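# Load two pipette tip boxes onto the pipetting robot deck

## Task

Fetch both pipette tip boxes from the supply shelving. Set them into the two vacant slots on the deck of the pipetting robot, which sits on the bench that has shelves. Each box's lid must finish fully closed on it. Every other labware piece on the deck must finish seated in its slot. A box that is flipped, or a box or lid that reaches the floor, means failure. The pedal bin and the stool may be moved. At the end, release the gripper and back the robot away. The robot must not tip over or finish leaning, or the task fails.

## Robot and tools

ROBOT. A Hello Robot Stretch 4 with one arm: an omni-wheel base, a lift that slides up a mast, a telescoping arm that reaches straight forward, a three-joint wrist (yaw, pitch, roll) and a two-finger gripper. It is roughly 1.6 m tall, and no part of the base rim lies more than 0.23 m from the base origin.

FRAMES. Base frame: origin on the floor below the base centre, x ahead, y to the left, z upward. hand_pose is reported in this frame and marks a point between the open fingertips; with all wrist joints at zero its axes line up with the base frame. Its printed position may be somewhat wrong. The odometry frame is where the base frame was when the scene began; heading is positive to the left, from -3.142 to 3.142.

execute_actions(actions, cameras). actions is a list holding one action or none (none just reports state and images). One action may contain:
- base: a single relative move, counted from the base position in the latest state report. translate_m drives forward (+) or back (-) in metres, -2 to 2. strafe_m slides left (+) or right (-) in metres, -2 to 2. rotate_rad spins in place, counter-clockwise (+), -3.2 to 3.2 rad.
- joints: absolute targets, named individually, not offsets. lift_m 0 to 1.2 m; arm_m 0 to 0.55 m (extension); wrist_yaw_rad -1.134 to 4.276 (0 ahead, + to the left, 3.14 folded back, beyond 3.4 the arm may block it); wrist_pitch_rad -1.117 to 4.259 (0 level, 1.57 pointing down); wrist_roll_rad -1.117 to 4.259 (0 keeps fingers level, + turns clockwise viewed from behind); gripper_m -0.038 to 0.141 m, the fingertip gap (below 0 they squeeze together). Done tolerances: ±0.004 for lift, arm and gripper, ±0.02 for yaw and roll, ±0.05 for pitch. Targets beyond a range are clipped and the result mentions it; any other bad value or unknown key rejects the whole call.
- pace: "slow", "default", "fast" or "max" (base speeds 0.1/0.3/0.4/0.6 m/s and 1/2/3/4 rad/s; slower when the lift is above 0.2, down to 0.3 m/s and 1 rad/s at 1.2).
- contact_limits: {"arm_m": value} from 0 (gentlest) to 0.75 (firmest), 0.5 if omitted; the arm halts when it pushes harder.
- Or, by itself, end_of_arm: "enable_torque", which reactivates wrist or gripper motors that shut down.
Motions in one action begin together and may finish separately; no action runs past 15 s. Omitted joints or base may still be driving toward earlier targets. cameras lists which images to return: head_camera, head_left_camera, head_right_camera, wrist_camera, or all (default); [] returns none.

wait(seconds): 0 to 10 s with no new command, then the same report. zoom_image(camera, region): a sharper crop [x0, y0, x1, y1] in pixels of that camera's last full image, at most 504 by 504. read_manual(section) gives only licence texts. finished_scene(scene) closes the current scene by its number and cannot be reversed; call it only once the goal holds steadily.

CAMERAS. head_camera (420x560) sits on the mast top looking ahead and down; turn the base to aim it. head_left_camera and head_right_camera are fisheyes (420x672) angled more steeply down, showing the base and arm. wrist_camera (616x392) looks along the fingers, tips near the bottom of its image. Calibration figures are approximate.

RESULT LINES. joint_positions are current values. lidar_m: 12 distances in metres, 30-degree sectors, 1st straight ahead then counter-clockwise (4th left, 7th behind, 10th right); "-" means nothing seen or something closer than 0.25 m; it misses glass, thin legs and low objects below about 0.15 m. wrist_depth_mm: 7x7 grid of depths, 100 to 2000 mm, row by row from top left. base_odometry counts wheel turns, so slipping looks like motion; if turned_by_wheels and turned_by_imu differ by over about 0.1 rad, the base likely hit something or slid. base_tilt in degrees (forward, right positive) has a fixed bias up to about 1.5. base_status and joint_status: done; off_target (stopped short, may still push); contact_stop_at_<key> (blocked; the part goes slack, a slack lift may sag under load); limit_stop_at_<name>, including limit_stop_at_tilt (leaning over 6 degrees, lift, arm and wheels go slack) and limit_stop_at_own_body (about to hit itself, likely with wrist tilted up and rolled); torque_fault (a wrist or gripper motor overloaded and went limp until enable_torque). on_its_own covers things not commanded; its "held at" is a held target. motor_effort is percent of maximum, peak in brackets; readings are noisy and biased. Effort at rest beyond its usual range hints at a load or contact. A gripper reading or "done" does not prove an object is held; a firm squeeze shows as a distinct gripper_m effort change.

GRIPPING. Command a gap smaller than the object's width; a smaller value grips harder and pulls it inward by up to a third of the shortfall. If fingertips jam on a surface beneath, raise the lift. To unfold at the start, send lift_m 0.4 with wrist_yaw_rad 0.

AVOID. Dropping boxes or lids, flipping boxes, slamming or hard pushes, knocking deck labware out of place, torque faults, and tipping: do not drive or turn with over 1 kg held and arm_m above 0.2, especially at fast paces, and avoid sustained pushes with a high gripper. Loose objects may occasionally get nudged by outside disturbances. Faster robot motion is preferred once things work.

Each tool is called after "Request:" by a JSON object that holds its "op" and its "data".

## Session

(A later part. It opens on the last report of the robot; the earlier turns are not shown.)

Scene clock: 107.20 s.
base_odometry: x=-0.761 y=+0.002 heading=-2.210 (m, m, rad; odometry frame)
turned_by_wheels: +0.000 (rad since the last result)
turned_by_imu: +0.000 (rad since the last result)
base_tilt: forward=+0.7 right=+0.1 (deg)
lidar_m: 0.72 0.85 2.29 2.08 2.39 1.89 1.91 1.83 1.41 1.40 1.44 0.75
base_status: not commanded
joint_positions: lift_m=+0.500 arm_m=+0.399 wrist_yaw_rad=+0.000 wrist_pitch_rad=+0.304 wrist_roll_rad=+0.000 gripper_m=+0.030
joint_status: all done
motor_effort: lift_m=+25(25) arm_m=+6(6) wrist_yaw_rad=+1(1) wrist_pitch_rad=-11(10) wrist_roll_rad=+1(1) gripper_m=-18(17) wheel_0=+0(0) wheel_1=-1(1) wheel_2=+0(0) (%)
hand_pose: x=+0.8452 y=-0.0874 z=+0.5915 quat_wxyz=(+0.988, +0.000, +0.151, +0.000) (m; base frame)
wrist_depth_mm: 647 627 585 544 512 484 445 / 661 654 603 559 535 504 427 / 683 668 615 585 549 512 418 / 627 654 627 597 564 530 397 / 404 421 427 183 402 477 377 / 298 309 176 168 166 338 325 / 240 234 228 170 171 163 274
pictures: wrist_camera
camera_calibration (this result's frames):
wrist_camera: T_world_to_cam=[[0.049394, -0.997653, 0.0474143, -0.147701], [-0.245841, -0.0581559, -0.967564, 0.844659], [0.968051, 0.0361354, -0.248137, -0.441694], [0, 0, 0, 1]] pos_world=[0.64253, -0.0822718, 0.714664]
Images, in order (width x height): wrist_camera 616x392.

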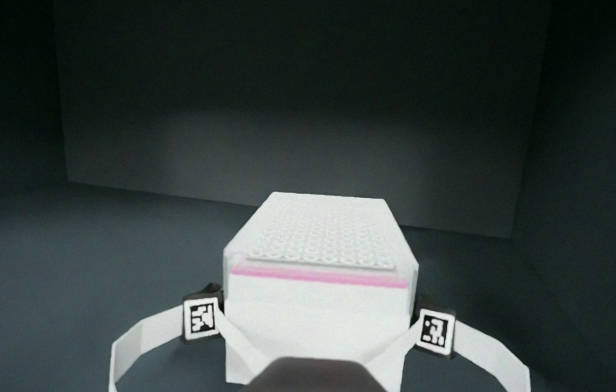

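Request:
{"op": "execute_actions", "data": {"actions": [{"joints":{"arm_m":0.0}}], "cameras": []}}

Request:
{"op": "execute_actions", "data": {"actions": [{"base":{"rotate_rad":1.956},"pace":"slow"}], "cameras": ["head_camera"]}}

Request:
{"op": "execute_actions", "data": {"actions": [{"base":{"translate_m":1.687},"joints":{"lift_m":0.76,"wrist_yaw_rad":0.05}}], "cameras": []}}

Request:
{"op": "execute_actions", "data": {"actions": [{"base":{"rotate_rad":-0.636},"pace":"slow"}], "cameras": ["head_camera","wrist_camera"]}}

Request:
{"op": "zoom_image", "data": {"camera": "head_camera", "region": [150, 270, 350, 410]}}

Scene clock: 112.57 s.
base_odometry: x=-0.761 y=+0.002 heading=-2.210 (m, m, rad; odometry frame)
turned_by_wheels: +0.000 (rad since the last result)
turned_by_imu: +0.001 (rad since the last result)
base_tilt: forward=+0.6 right=+0.1 (deg)
lidar_m: 0.73 0.83 2.27 2.09 2.37 1.92 1.90 1.83 1.40 1.40 1.42 0.73
base_status: not commanded
joint_positions: lift_m=+0.500 arm_m=+0.001 wrist_yaw_rad=+0.000 wrist_pitch_rad=+0.304 wrist_roll_rad=+0.000 gripper_m=+0.030
joint_status: all done
motor_effort: lift_m=+25(25) arm_m=-5(6) wrist_yaw_rad=+1(1) wrist_pitch_rad=-11(11) wrist_roll_rad=+0(0) gripper_m=-18(18) wheel_0=+0(0) wheel_1=+0(1) wheel_2=+0(0) (%)
hand_pose: x=+0.4472 y=-0.0875 z=+0.5914 quat_wxyz=(+0.988, +0.000, +0.151, +0.000) (m; base frame)
wrist_depth_mm: 750 991 960 917 854 544 798 / 759 1008 1025 946 891 517 809 / 778 1008 1042 976 904 569 831 / 723 683 707 732 778 634 842 / 798 1098 1118 184 504 891 878 / 854 1008 176 167 167 946 917 / 842 842 831 170 171 163 917
pictures: none
No camera images: the call's "cameras" was empty. Leave "cameras" out to get every camera's image.

Scene clock: 115.80 s.
base_odometry: x=-0.761 y=+0.002 heading=-0.255 (m, m, rad; odometry frame)
turned_by_wheels: +1.955 (rad since the last result)
turned_by_imu: +1.977 (rad since the last result)
base_tilt: forward=+0.7 right=+0.1 (deg)
lidar_m: 2.27 1.91 1.88 1.81 1.39 1.38 1.58 0.78 0.73 0.82 1.94 2.07
base_status: done
joint_positions: lift_m=+0.500 arm_m=+0.001 wrist_yaw_rad=+0.000 wrist_pitch_rad=+0.304 wrist_roll_rad=+0.000 gripper_m=+0.030
joint_status: not commanded
motor_effort: lift_m=+25(25) arm_m=-5(5) wrist_yaw_rad=+0(0) wrist_pitch_rad=-9(11) wrist_roll_rad=+1(1) gripper_m=-18(19) wheel_0=-2(7) wheel_1=-2(6) wheel_2=-5(13) (%)
hand_pose: x=+0.4473 y=-0.0874 z=+0.5915 quat_wxyz=(+0.988, +0.000, +0.151, +0.000) (m; base frame)
wrist_depth_mm: 1576 - - - - - - / 1499 - - - - - - / 1537 - - - - - - / 1576 - - - - - - / 1576 1708 1708 183 1618 1983 1983 / 1205 1255 176 168 166 1336 1397 / 976 946 917 170 171 164 1078
pictures: head_camera
Images, in order (width x height): head_camera 420x560.

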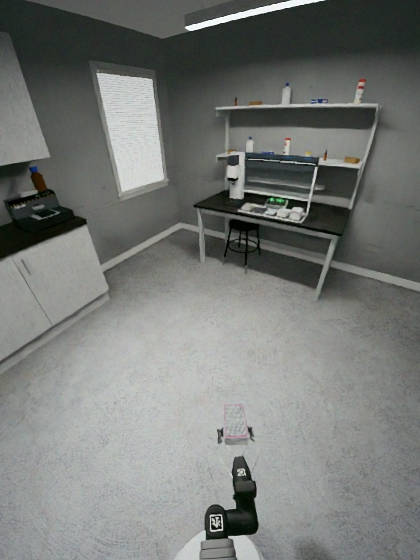

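Scene clock: 122.90 s.
base_odometry: x=+0.872 y=-0.423 heading=-0.254 (m, m, rad; odometry frame)
turned_by_wheels: +0.000 (rad since the last result)
turned_by_imu: -0.001 (rad since the last result)
base_tilt: forward=+0.7 right=+0.1 (deg)
lidar_m: 0.76 1.55 1.02 0.99 1.48 2.76 2.31 1.84 2.20 0.95 0.72 0.69
base_status: done
joint_positions: lift_m=+0.760 arm_m=+0.001 wrist_yaw_rad=+0.050 wrist_pitch_rad=+0.304 wrist_roll_rad=+0.000 gripper_m=+0.030
joint_status: all done
motor_effort: lift_m=+24(26) arm_m=-5(5) wrist_yaw_rad=+0(4) wrist_pitch_rad=-11(11) wrist_roll_rad=+1(1) gripper_m=-20(19) wheel_0=+1(2) wheel_1=+2(8) wheel_2=-1(16) (%)
hand_pose: x=+0.4513 y=-0.0735 z=+0.8515 quat_wxyz=(+0.988, -0.004, +0.151, +0.025) (m; base frame)
wrist_depth_mm: 1160 1366 1576 1576 1281 569 597 / 1160 1397 1618 1618 1336 627 960 / 1205 1430 1708 1618 1366 683 931 / 1229 1499 1756 1499 904 707 904 / 1255 1499 1756 183 492 569 559 / 1281 1464 176 167 166 462 421 / 1255 1308 1255 170 171 163 585
pictures: none
No camera images: the call's "cameras" was empty. Leave "cameras" out to get every camera's image.

Scene clock: 124.77 s.
base_odometry: x=+0.872 y=-0.423 heading=-0.890 (m, m, rad; odometry frame)
turned_by_wheels: -0.635 (rad since the last result)
turned_by_imu: -0.642 (rad since the last result)
base_tilt: forward=+0.6 right=+0.1 (deg)
lidar_m: 0.67 0.71 1.59 1.39 0.99 1.26 2.78 2.91 1.85 2.19 1.06 0.73
base_status: done
joint_positions: lift_m=+0.760 arm_m=+0.001 wrist_yaw_rad=+0.050 wrist_pitch_rad=+0.304 wrist_roll_rad=+0.000 gripper_m=+0.030
joint_status: not commanded
motor_effort: lift_m=+24(24) arm_m=-5(6) wrist_yaw_rad=+1(2) wrist_pitch_rad=-9(11) wrist_roll_rad=+1(1) gripper_m=-18(19) wheel_0=+4(4) wheel_1=+3(7) wheel_2=+2(7) (%)
hand_pose: x=+0.4512 y=-0.0736 z=+0.8515 quat_wxyz=(+0.988, -0.004, +0.151, +0.025) (m; base frame)
wrist_depth_mm: 1229 621 741 1078 1008 878 820 / 1255 1182 1182 1255 1205 1182 1160 / 1366 1182 798 1255 1138 1205 1160 / 750 768 788 788 741 976 768 / 569 574 530 183 496 535 559 / 1499 1430 177 167 166 544 539 / 1336 1255 1025 170 171 163 1336
pictures: head_camera, wrist_camera
camera_calibration (this result's frames):
wrist_camera: T_world_to_cam=[[0.099038, -0.993954, 0.0474073, -0.148906], [-0.242727, -0.070333, -0.967542, 0.997924], [0.965026, 0.0843164, -0.248225, 0.0086824], [0, 0, 0, 1]] pos_world=[0.248592, -0.078551, 0.974748]
Images, in order (width x height): head_camera 420x560, wrist_camera 616x392.

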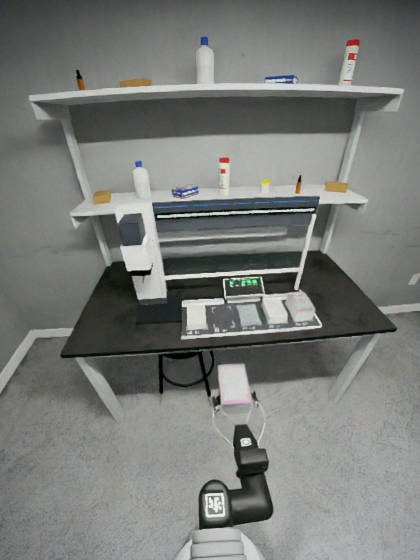

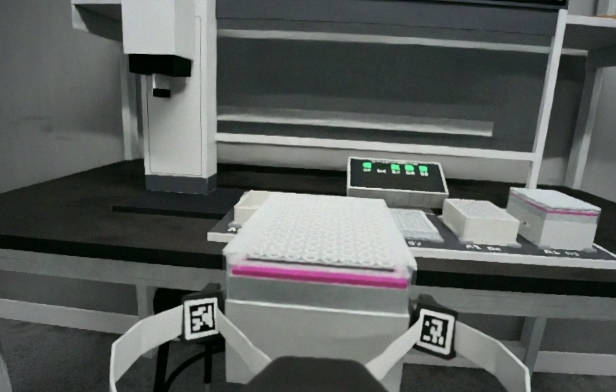

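Region (150, 270, 350, 410) of head_camera's 420x560 image, scaled by 2.520, with more detail than that image has; it fills the top 353 rows of this view, and the rest is white.

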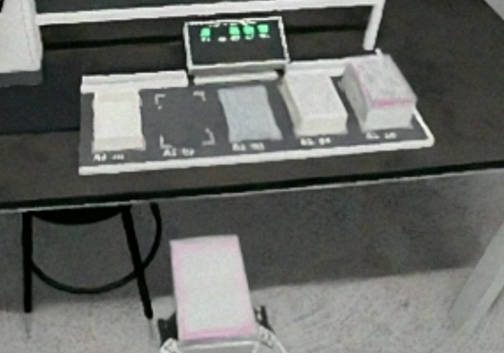

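Request:
{"op": "execute_actions", "data": {"actions": [{"joints":{"arm_m":0.403}}], "cameras": []}}

Request:
{"op": "execute_actions", "data": {"actions": [{"joints":{"lift_m":0.712},"pace":"slow"}], "cameras": ["head_camera","wrist_camera"]}}

Request:
{"op": "zoom_image", "data": {"camera": "head_camera", "region": [175, 280, 275, 360]}}

Scene clock: 128.30 s.
base_odometry: x=+0.872 y=-0.423 heading=-0.890 (m, m, rad; odometry frame)
turned_by_wheels: +0.000 (rad since the last result)
turned_by_imu: +0.001 (rad since the last result)
base_tilt: forward=+0.6 right=+0.1 (deg)
lidar_m: 0.70 0.73 1.57 1.40 0.98 1.29 2.77 2.91 1.86 2.20 1.03 0.74
base_status: not commanded
joint_positions: lift_m=+0.760 arm_m=+0.402 wrist_yaw_rad=+0.050 wrist_pitch_rad=+0.304 wrist_roll_rad=+0.000 gripper_m=+0.030
joint_status: all done
motor_effort: lift_m=+24(24) arm_m=+6(7) wrist_yaw_rad=+0(2) wrist_pitch_rad=-11(11) wrist_roll_rad=+0(1) gripper_m=-18(20) wheel_0=+4(4) wheel_1=+3(3) wheel_2=+2(2) (%)
hand_pose: x=+0.8522 y=-0.0735 z=+0.8516 quat_wxyz=(+0.988, -0.004, +0.151, +0.025) (m; base frame)
wrist_depth_mm: 342 831 831 809 788 778 768 / 353 854 866 831 820 809 798 / 370 891 878 866 842 831 809 / 382 707 723 404 407 842 778 / 397 445 504 183 343 362 530 / 332 314 176 167 166 343 353 / 273 250 235 170 172 164 290
pictures: none
No camera images: the call's "cameras" was empty. Leave "cameras" out to get every camera's image.

Scene clock: 129.57 s.
base_odometry: x=+0.872 y=-0.423 heading=-0.890 (m, m, rad; odometry frame)
turned_by_wheels: +0.000 (rad since the last result)
turned_by_imu: +0.000 (rad since the last result)
base_tilt: forward=+0.7 right=+0.2 (deg)
lidar_m: 0.70 0.74 1.57 1.42 0.97 1.27 2.79 2.92 1.86 2.20 1.04 0.75
base_status: not commanded
joint_positions: lift_m=+0.712 arm_m=+0.402 wrist_yaw_rad=+0.050 wrist_pitch_rad=+0.304 wrist_roll_rad=+0.000 gripper_m=+0.030
joint_status: all done
motor_effort: lift_m=+14(22) arm_m=+6(6) wrist_yaw_rad=+1(0) wrist_pitch_rad=-10(11) wrist_roll_rad=+1(1) gripper_m=-17(18) wheel_0=+4(4) wheel_1=+3(3) wheel_2=+2(2) (%)
hand_pose: x=+0.8522 y=-0.0735 z=+0.8043 quat_wxyz=(+0.988, -0.004, +0.151, +0.025) (m; base frame)
wrist_depth_mm: 342 831 820 820 788 768 768 / 351 866 842 820 809 798 798 / 368 878 891 854 820 820 798 / 384 549 627 661 359 362 683 / 345 306 303 182 329 338 340 / 220 250 177 168 167 285 285 / 191 189 191 171 171 164 231
pictures: head_camera, wrist_camera
camera_calibration (this result's frames):
wrist_camera: T_world_to_cam=[[0.0993556, -0.993922, 0.0474121, -0.186564], [-0.24261, -0.0704069, -0.967566, 1.04952], [0.965023, 0.0846304, -0.248131, -0.390048], [0, 0, 0, 1]] pos_world=[0.649565, -0.0785264, 0.927542]
Images, in order (width x height): head_camera 420x560, wrist_camera 616x392.

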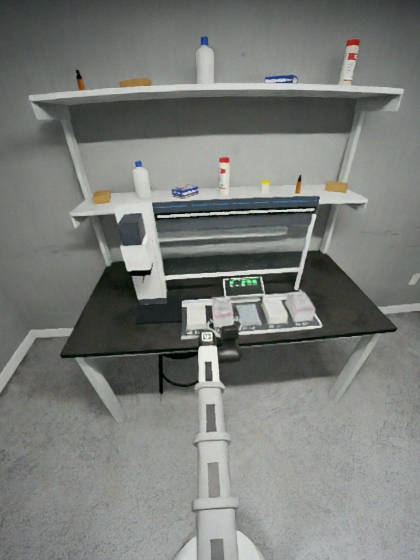

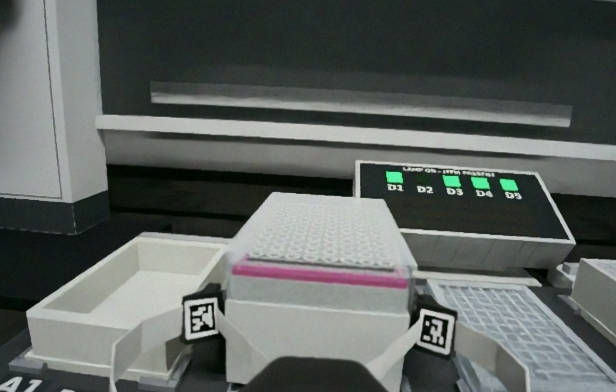

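Region (175, 280, 275, 360) of head_camera's 420x560 image, scaled by 5.040, with more detail than that image has; it fills the top 403 rows of this view, and the rest is white.

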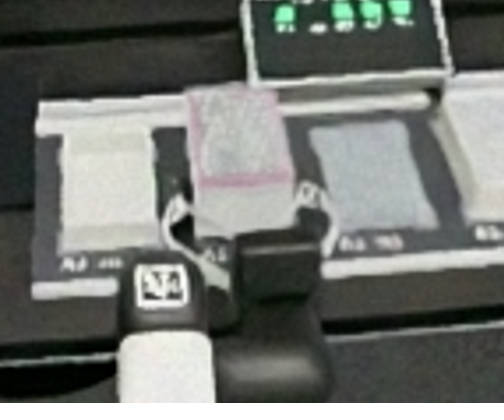

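Request:
{"op": "execute_actions", "data": {"actions": [{"joints":{"arm_m":0.408,"lift_m":0.708},"pace":"slow"}], "cameras": ["wrist_camera"]}}

Request:
{"op": "zoom_image", "data": {"camera": "wrist_camera", "region": [130, 300, 480, 392]}}

Scene clock: 131.27 s.
base_odometry: x=+0.872 y=-0.423 heading=-0.890 (m, m, rad; odometry frame)
turned_by_wheels: +0.000 (rad since the last result)
turned_by_imu: +0.000 (rad since the last result)
base_tilt: forward=+0.7 right=+0.1 (deg)
lidar_m: 0.70 0.71 1.57 1.39 0.98 1.29 2.76 2.92 1.87 2.21 1.04 0.73
base_status: not commanded
joint_positions: lift_m=+0.708 arm_m=+0.407 wrist_yaw_rad=+0.050 wrist_pitch_rad=+0.304 wrist_roll_rad=+0.000 gripper_m=+0.030
joint_status: all done
motor_effort: lift_m=+14(14) arm_m=+6(7) wrist_yaw_rad=+1(0) wrist_pitch_rad=-10(10) wrist_roll_rad=+1(1) gripper_m=-19(17) wheel_0=+4(4) wheel_1=+3(3) wheel_2=+2(2) (%)
hand_pose: x=+0.8572 y=-0.0735 z=+0.8004 quat_wxyz=(+0.988, -0.004, +0.151, +0.025) (m; base frame)
wrist_depth_mm: 338 820 820 809 788 788 759 / 349 842 820 831 820 798 778 / 364 891 891 866 389 831 798 / 377 580 621 634 353 353 597 / 334 296 297 183 320 330 327 / 212 245 176 168 166 276 282 / 185 184 186 170 171 163 220
pictures: wrist_camera
camera_calibration (this result's frames):
wrist_camera: T_world_to_cam=[[0.0993539, -0.993922, 0.0474118, -0.186868], [-0.242612, -0.0704064, -0.967565, 1.04687], [0.965022, 0.0846287, -0.248132, -0.395843], [0, 0, 0, 1]] pos_world=[0.654546, -0.0785265, 0.923549]
Images, in order (width x height): wrist_camera 616x392.

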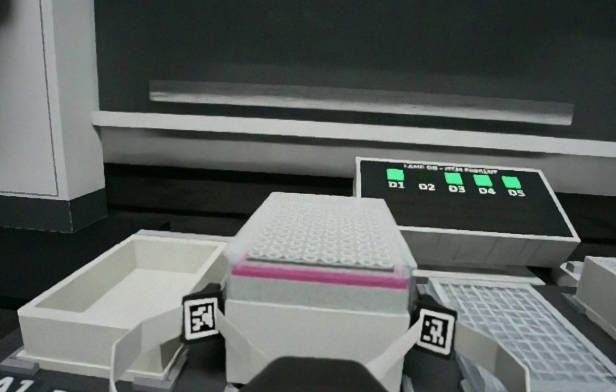

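Region (130, 300, 480, 392) of wrist_camera's 616x392 image, scaled by 1.440; it fills the top 132 rows of this view, and the rest is white.

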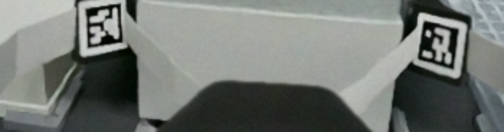

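Request:
{"op": "execute_actions", "data": {"actions": [{"base":{"strafe_m":-0.005},"pace":"slow"}], "cameras": []}}

Request:
{"op": "execute_actions", "data": {"actions": [{"joints":{"lift_m":0.701},"pace":"slow"}], "cameras": ["wrist_camera"]}}

Request:
{"op": "zoom_image", "data": {"camera": "wrist_camera", "region": [130, 300, 480, 392]}}

Scene clock: 132.97 s.
base_odometry: x=+0.868 y=-0.426 heading=-0.890 (m, m, rad; odometry frame)
turned_by_wheels: +0.000 (rad since the last result)
turned_by_imu: +0.000 (rad since the last result)
base_tilt: forward=+0.6 right=+0.2 (deg)
lidar_m: 0.69 0.73 1.57 1.41 1.00 1.29 2.77 2.89 1.85 2.21 1.04 0.75
base_status: done
joint_positions: lift_m=+0.708 arm_m=+0.407 wrist_yaw_rad=+0.050 wrist_pitch_rad=+0.304 wrist_roll_rad=+0.000 gripper_m=+0.030
joint_status: not commanded
motor_effort: lift_m=+14(14) arm_m=+6(6) wrist_yaw_rad=+0(1) wrist_pitch_rad=-10(9) wrist_roll_rad=+0(1) gripper_m=-18(17) wheel_0=+2(5) wheel_1=-1(6) wheel_2=+0(8) (%)
hand_pose: x=+0.8572 y=-0.0735 z=+0.8004 quat_wxyz=(+0.988, -0.004, +0.151, +0.025) (m; base frame)
wrist_depth_mm: 342 831 809 798 778 768 759 / 349 866 842 820 809 798 788 / 366 878 878 866 387 831 809 / 375 574 609 647 351 353 668 / 332 297 296 182 320 336 334 / 196 242 176 167 166 277 278 / 186 183 185 170 171 164 220
pictures: none
No camera images: the call's "cameras" was empty. Leave "cameras" out to get every camera's image.

Scene clock: 133.63 s.
base_odometry: x=+0.868 y=-0.426 heading=-0.890 (m, m, rad; odometry frame)
turned_by_wheels: +0.000 (rad since the last result)
turned_by_imu: +0.000 (rad since the last result)
base_tilt: forward=+0.6 right=+0.3 (deg)
lidar_m: 0.69 0.74 1.57 1.40 0.96 1.29 2.78 2.92 1.84 2.19 1.05 0.73
base_status: not commanded
joint_positions: lift_m=+0.701 arm_m=+0.407 wrist_yaw_rad=+0.051 wrist_pitch_rad=+0.301 wrist_roll_rad=+0.000 gripper_m=+0.030
joint_status: all done
motor_effort: lift_m=+13(15) arm_m=+5(6) wrist_yaw_rad=-2(2) wrist_pitch_rad=-2(9) wrist_roll_rad=+2(0) gripper_m=-19(18) wheel_0=+3(3) wheel_1=-1(1) wheel_2=+0(0) (%)
hand_pose: x=+0.8576 y=-0.0733 z=+0.7942 quat_wxyz=(+0.988, -0.004, +0.150, +0.025) (m; base frame)
wrist_depth_mm: 340 820 809 809 788 778 759 / 351 866 820 809 798 788 788 / 366 891 854 866 820 741 798 / 375 554 603 627 347 347 574 / 325 297 294 182 317 332 329 / 184 203 175 167 167 268 273 / 185 182 179 170 171 163 212
pictures: wrist_camera
camera_calibration (this result's frames):
wrist_camera: T_world_to_cam=[[0.100035, -0.993842, 0.0476643, -0.187165], [-0.239906, -0.0705837, -0.968227, 1.03921], [0.965628, 0.085422, -0.24549, -0.400318], [0, 0, 0, 1]] pos_world=[0.654594, -0.0784648, 0.916836]
Images, in order (width x height): wrist_camera 616x392.

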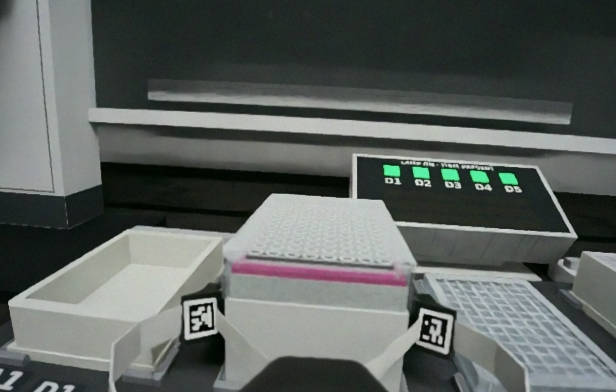

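Region (130, 300, 480, 392) of wrist_camera's 616x392 image, scaled by 1.440; it fills the top 132 rows of this view, and the rest is white.

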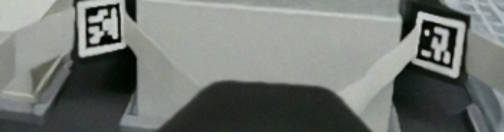

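Request:
{"op": "execute_actions", "data": {"actions": [{"joints":{"gripper_m":0.092,"arm_m":0.404}}], "cameras": ["wrist_camera"]}}

Request:
{"op": "execute_actions", "data": {"actions": [{"joints":{"arm_m":0.28,"lift_m":0.706},"pace":"slow","contact_limits":{"arm_m":0.2}}], "cameras": ["wrist_camera"]}}

Scene clock: 135.97 s.
base_odometry: x=+0.868 y=-0.426 heading=-0.889 (m, m, rad; odometry frame)
turned_by_wheels: +0.000 (rad since the last result)
turned_by_imu: +0.001 (rad since the last result)
base_tilt: forward=+0.7 right=+0.2 (deg)
lidar_m: 0.69 0.71 1.55 1.40 0.97 1.28 2.77 2.90 1.85 2.20 1.04 0.73
base_status: not commanded
joint_positions: lift_m=+0.701 arm_m=+0.405 wrist_yaw_rad=+0.048 wrist_pitch_rad=+0.303 wrist_roll_rad=+0.000 gripper_m=+0.092
joint_status: all done
motor_effort: lift_m=+14(14) arm_m=-3(7) wrist_yaw_rad=+6(8) wrist_pitch_rad=-6(8) wrist_roll_rad=+2(1) gripper_m=-2(19) wheel_0=+3(3) wheel_1=+0(1) wheel_2=+0(0) (%)
hand_pose: x=+0.8547 y=-0.0740 z=+0.7937 quat_wxyz=(+0.988, -0.004, +0.151, +0.024) (m; base frame)
wrist_depth_mm: 342 831 831 788 778 788 768 / 351 866 842 820 798 788 788 / 368 904 866 866 831 750 798 / 382 564 591 634 347 347 647 / 320 297 294 187 317 334 334 / 186 189 176 172 172 265 271 / 186 184 183 145 178 196 211
pictures: wrist_camera
camera_calibration (this result's frames):
wrist_camera: T_world_to_cam=[[0.0974467, -0.994102, 0.0476048, -0.185365], [-0.241793, -0.0700469, -0.967796, 1.03926], [0.965422, 0.082798, -0.247193, -0.396249], [0, 0, 0, 1]] pos_world=[0.651896, -0.0786665, 0.916665]
Images, in order (width x height): wrist_camera 616x392.

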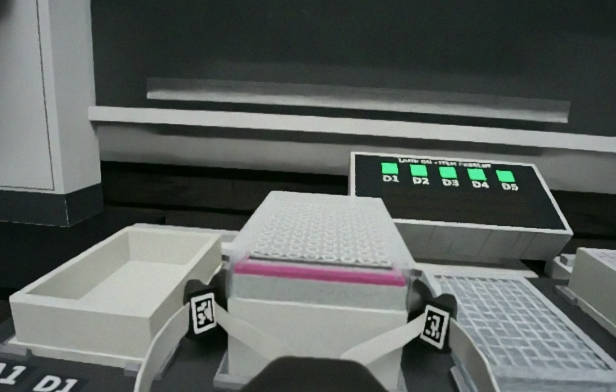

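Scene clock: 138.50 s.
base_odometry: x=+0.868 y=-0.426 heading=-0.889 (m, m, rad; odometry frame)
turned_by_wheels: +0.000 (rad since the last result)
turned_by_imu: +0.001 (rad since the last result)
base_tilt: forward=+0.7 right=+0.2 (deg)
lidar_m: 0.68 0.74 1.56 1.38 0.99 1.28 2.78 2.91 1.86 2.20 1.07 0.74
base_status: not commanded
joint_positions: lift_m=+0.706 arm_m=+0.281 wrist_yaw_rad=+0.050 wrist_pitch_rad=+0.302 wrist_roll_rad=+0.000 gripper_m=+0.092
joint_status: all done
motor_effort: lift_m=+24(24) arm_m=-6(7) wrist_yaw_rad=+1(6) wrist_pitch_rad=-6(7) wrist_roll_rad=+1(1) gripper_m=-1(3) wheel_0=+3(3) wheel_1=+0(0) wheel_2=+0(0) (%)
contact_limits: arm_m 0.2
hand_pose: x=+0.7314 y=-0.0735 z=+0.7979 quat_wxyz=(+0.988, -0.004, +0.151, +0.025) (m; base frame)
wrist_depth_mm: 452 469 931 904 891 878 866 / 473 480 976 931 917 931 904 / 496 492 1008 976 504 946 931 / 504 500 615 370 452 455 759 / 357 315 312 298 351 382 330 / 264 270 197 265 262 273 279 / 234 229 228 148 218 229 242
pictures: wrist_camera
camera_calibration (this result's frames):
wrist_camera: T_world_to_cam=[[0.0992131, -0.993926, 0.0476257, -0.174343], [-0.241255, -0.0704606, -0.9679, 1.01321], [0.965377, 0.0845385, -0.24678, -0.276357], [0, 0, 0, 1]] pos_world=[0.528529, -0.0785296, 0.920794]
Images, in order (width x height): wrist_camera 616x392.

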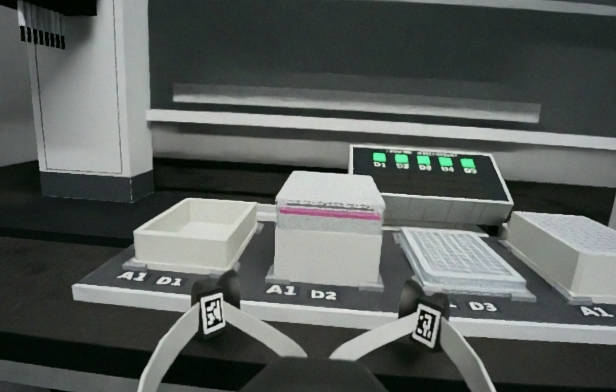

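Request:
{"op": "execute_actions", "data": {"actions": [{"joints":{"arm_m":0.0,"wrist_yaw_rad":-0.2},"base":{"strafe_m":-0.1},"pace":"fast"}], "cameras": ["wrist_camera","head_camera"]}}

Request:
{"op": "zoom_image", "data": {"camera": "wrist_camera", "region": [40, 110, 500, 260]}}

Scene clock: 140.87 s.
base_odometry: x=+0.790 y=-0.489 heading=-0.889 (m, m, rad; odometry frame)
turned_by_wheels: +0.000 (rad since the last result)
turned_by_imu: +0.000 (rad since the last result)
base_tilt: forward=+0.7 right=+0.2 (deg)
lidar_m: 0.69 0.74 0.98 1.40 1.09 1.46 2.78 2.91 1.75 2.10 1.07 0.75
base_status: done
joint_positions: lift_m=+0.706 arm_m=+0.001 wrist_yaw_rad=-0.200 wrist_pitch_rad=+0.302 wrist_roll_rad=+0.000 gripper_m=+0.092
joint_status: all done
motor_effort: lift_m=+24(24) arm_m=-6(5) wrist_yaw_rad=+2(6) wrist_pitch_rad=-6(6) wrist_roll_rad=+2(1) gripper_m=-2(1) wheel_0=+0(9) wheel_1=+2(12) wheel_2=+0(1) (%)
hand_pose: x=+0.4245 y=-0.1405 z=+0.7979 quat_wxyz=(+0.984, +0.015, +0.150, -0.099) (m; base frame)
wrist_depth_mm: 878 1118 1160 1205 1229 1308 1366 / 707 1138 1205 1255 1281 1336 1397 / 707 1160 750 831 1366 1397 1499 / 525 544 564 597 621 741 1537 / 512 535 559 591 615 640 676 / 647 707 198 1397 1397 1618 723 / 1229 991 1308 149 1281 1308 1025
pictures: head_camera, wrist_camera
camera_calibration (this result's frames):
wrist_camera: T_world_to_cam=[[-0.150042, -0.987532, 0.0476303, -0.103712], [-0.251103, -0.00853272, -0.967923, 0.947402], [0.956261, -0.157189, -0.246692, -0.0045835], [0, 0, 0, 1]] pos_world=[0.226718, -0.0950551, 0.920821]
Images, in order (width x height): head_camera 420x560, wrist_camera 616x392.

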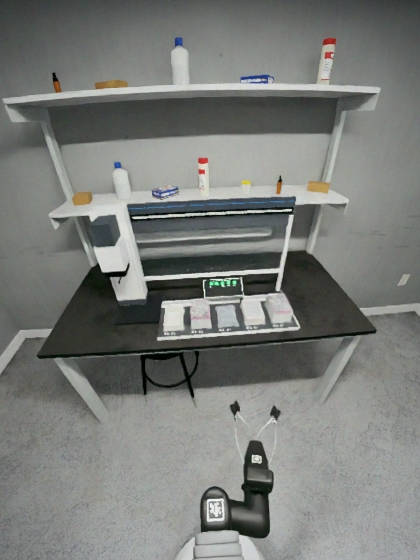

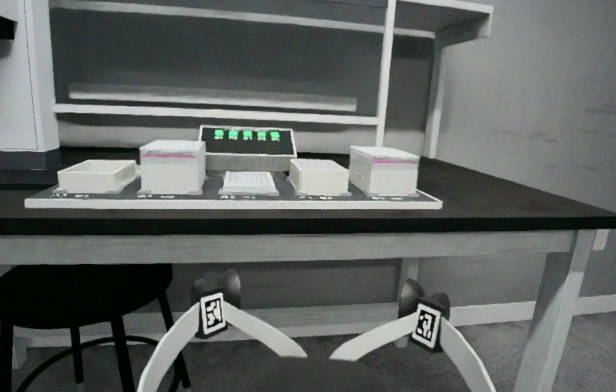

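Region (40, 110, 500, 260) of wrist_camera's 616x392 image, scaled by 1.096; it fills the top 164 rows of this view, and the rest is white.

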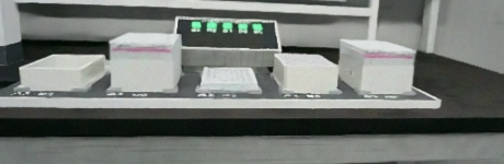

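Request:
{"op": "finished_scene", "data": {"scene": 1}}

The scene is finished: the task was done.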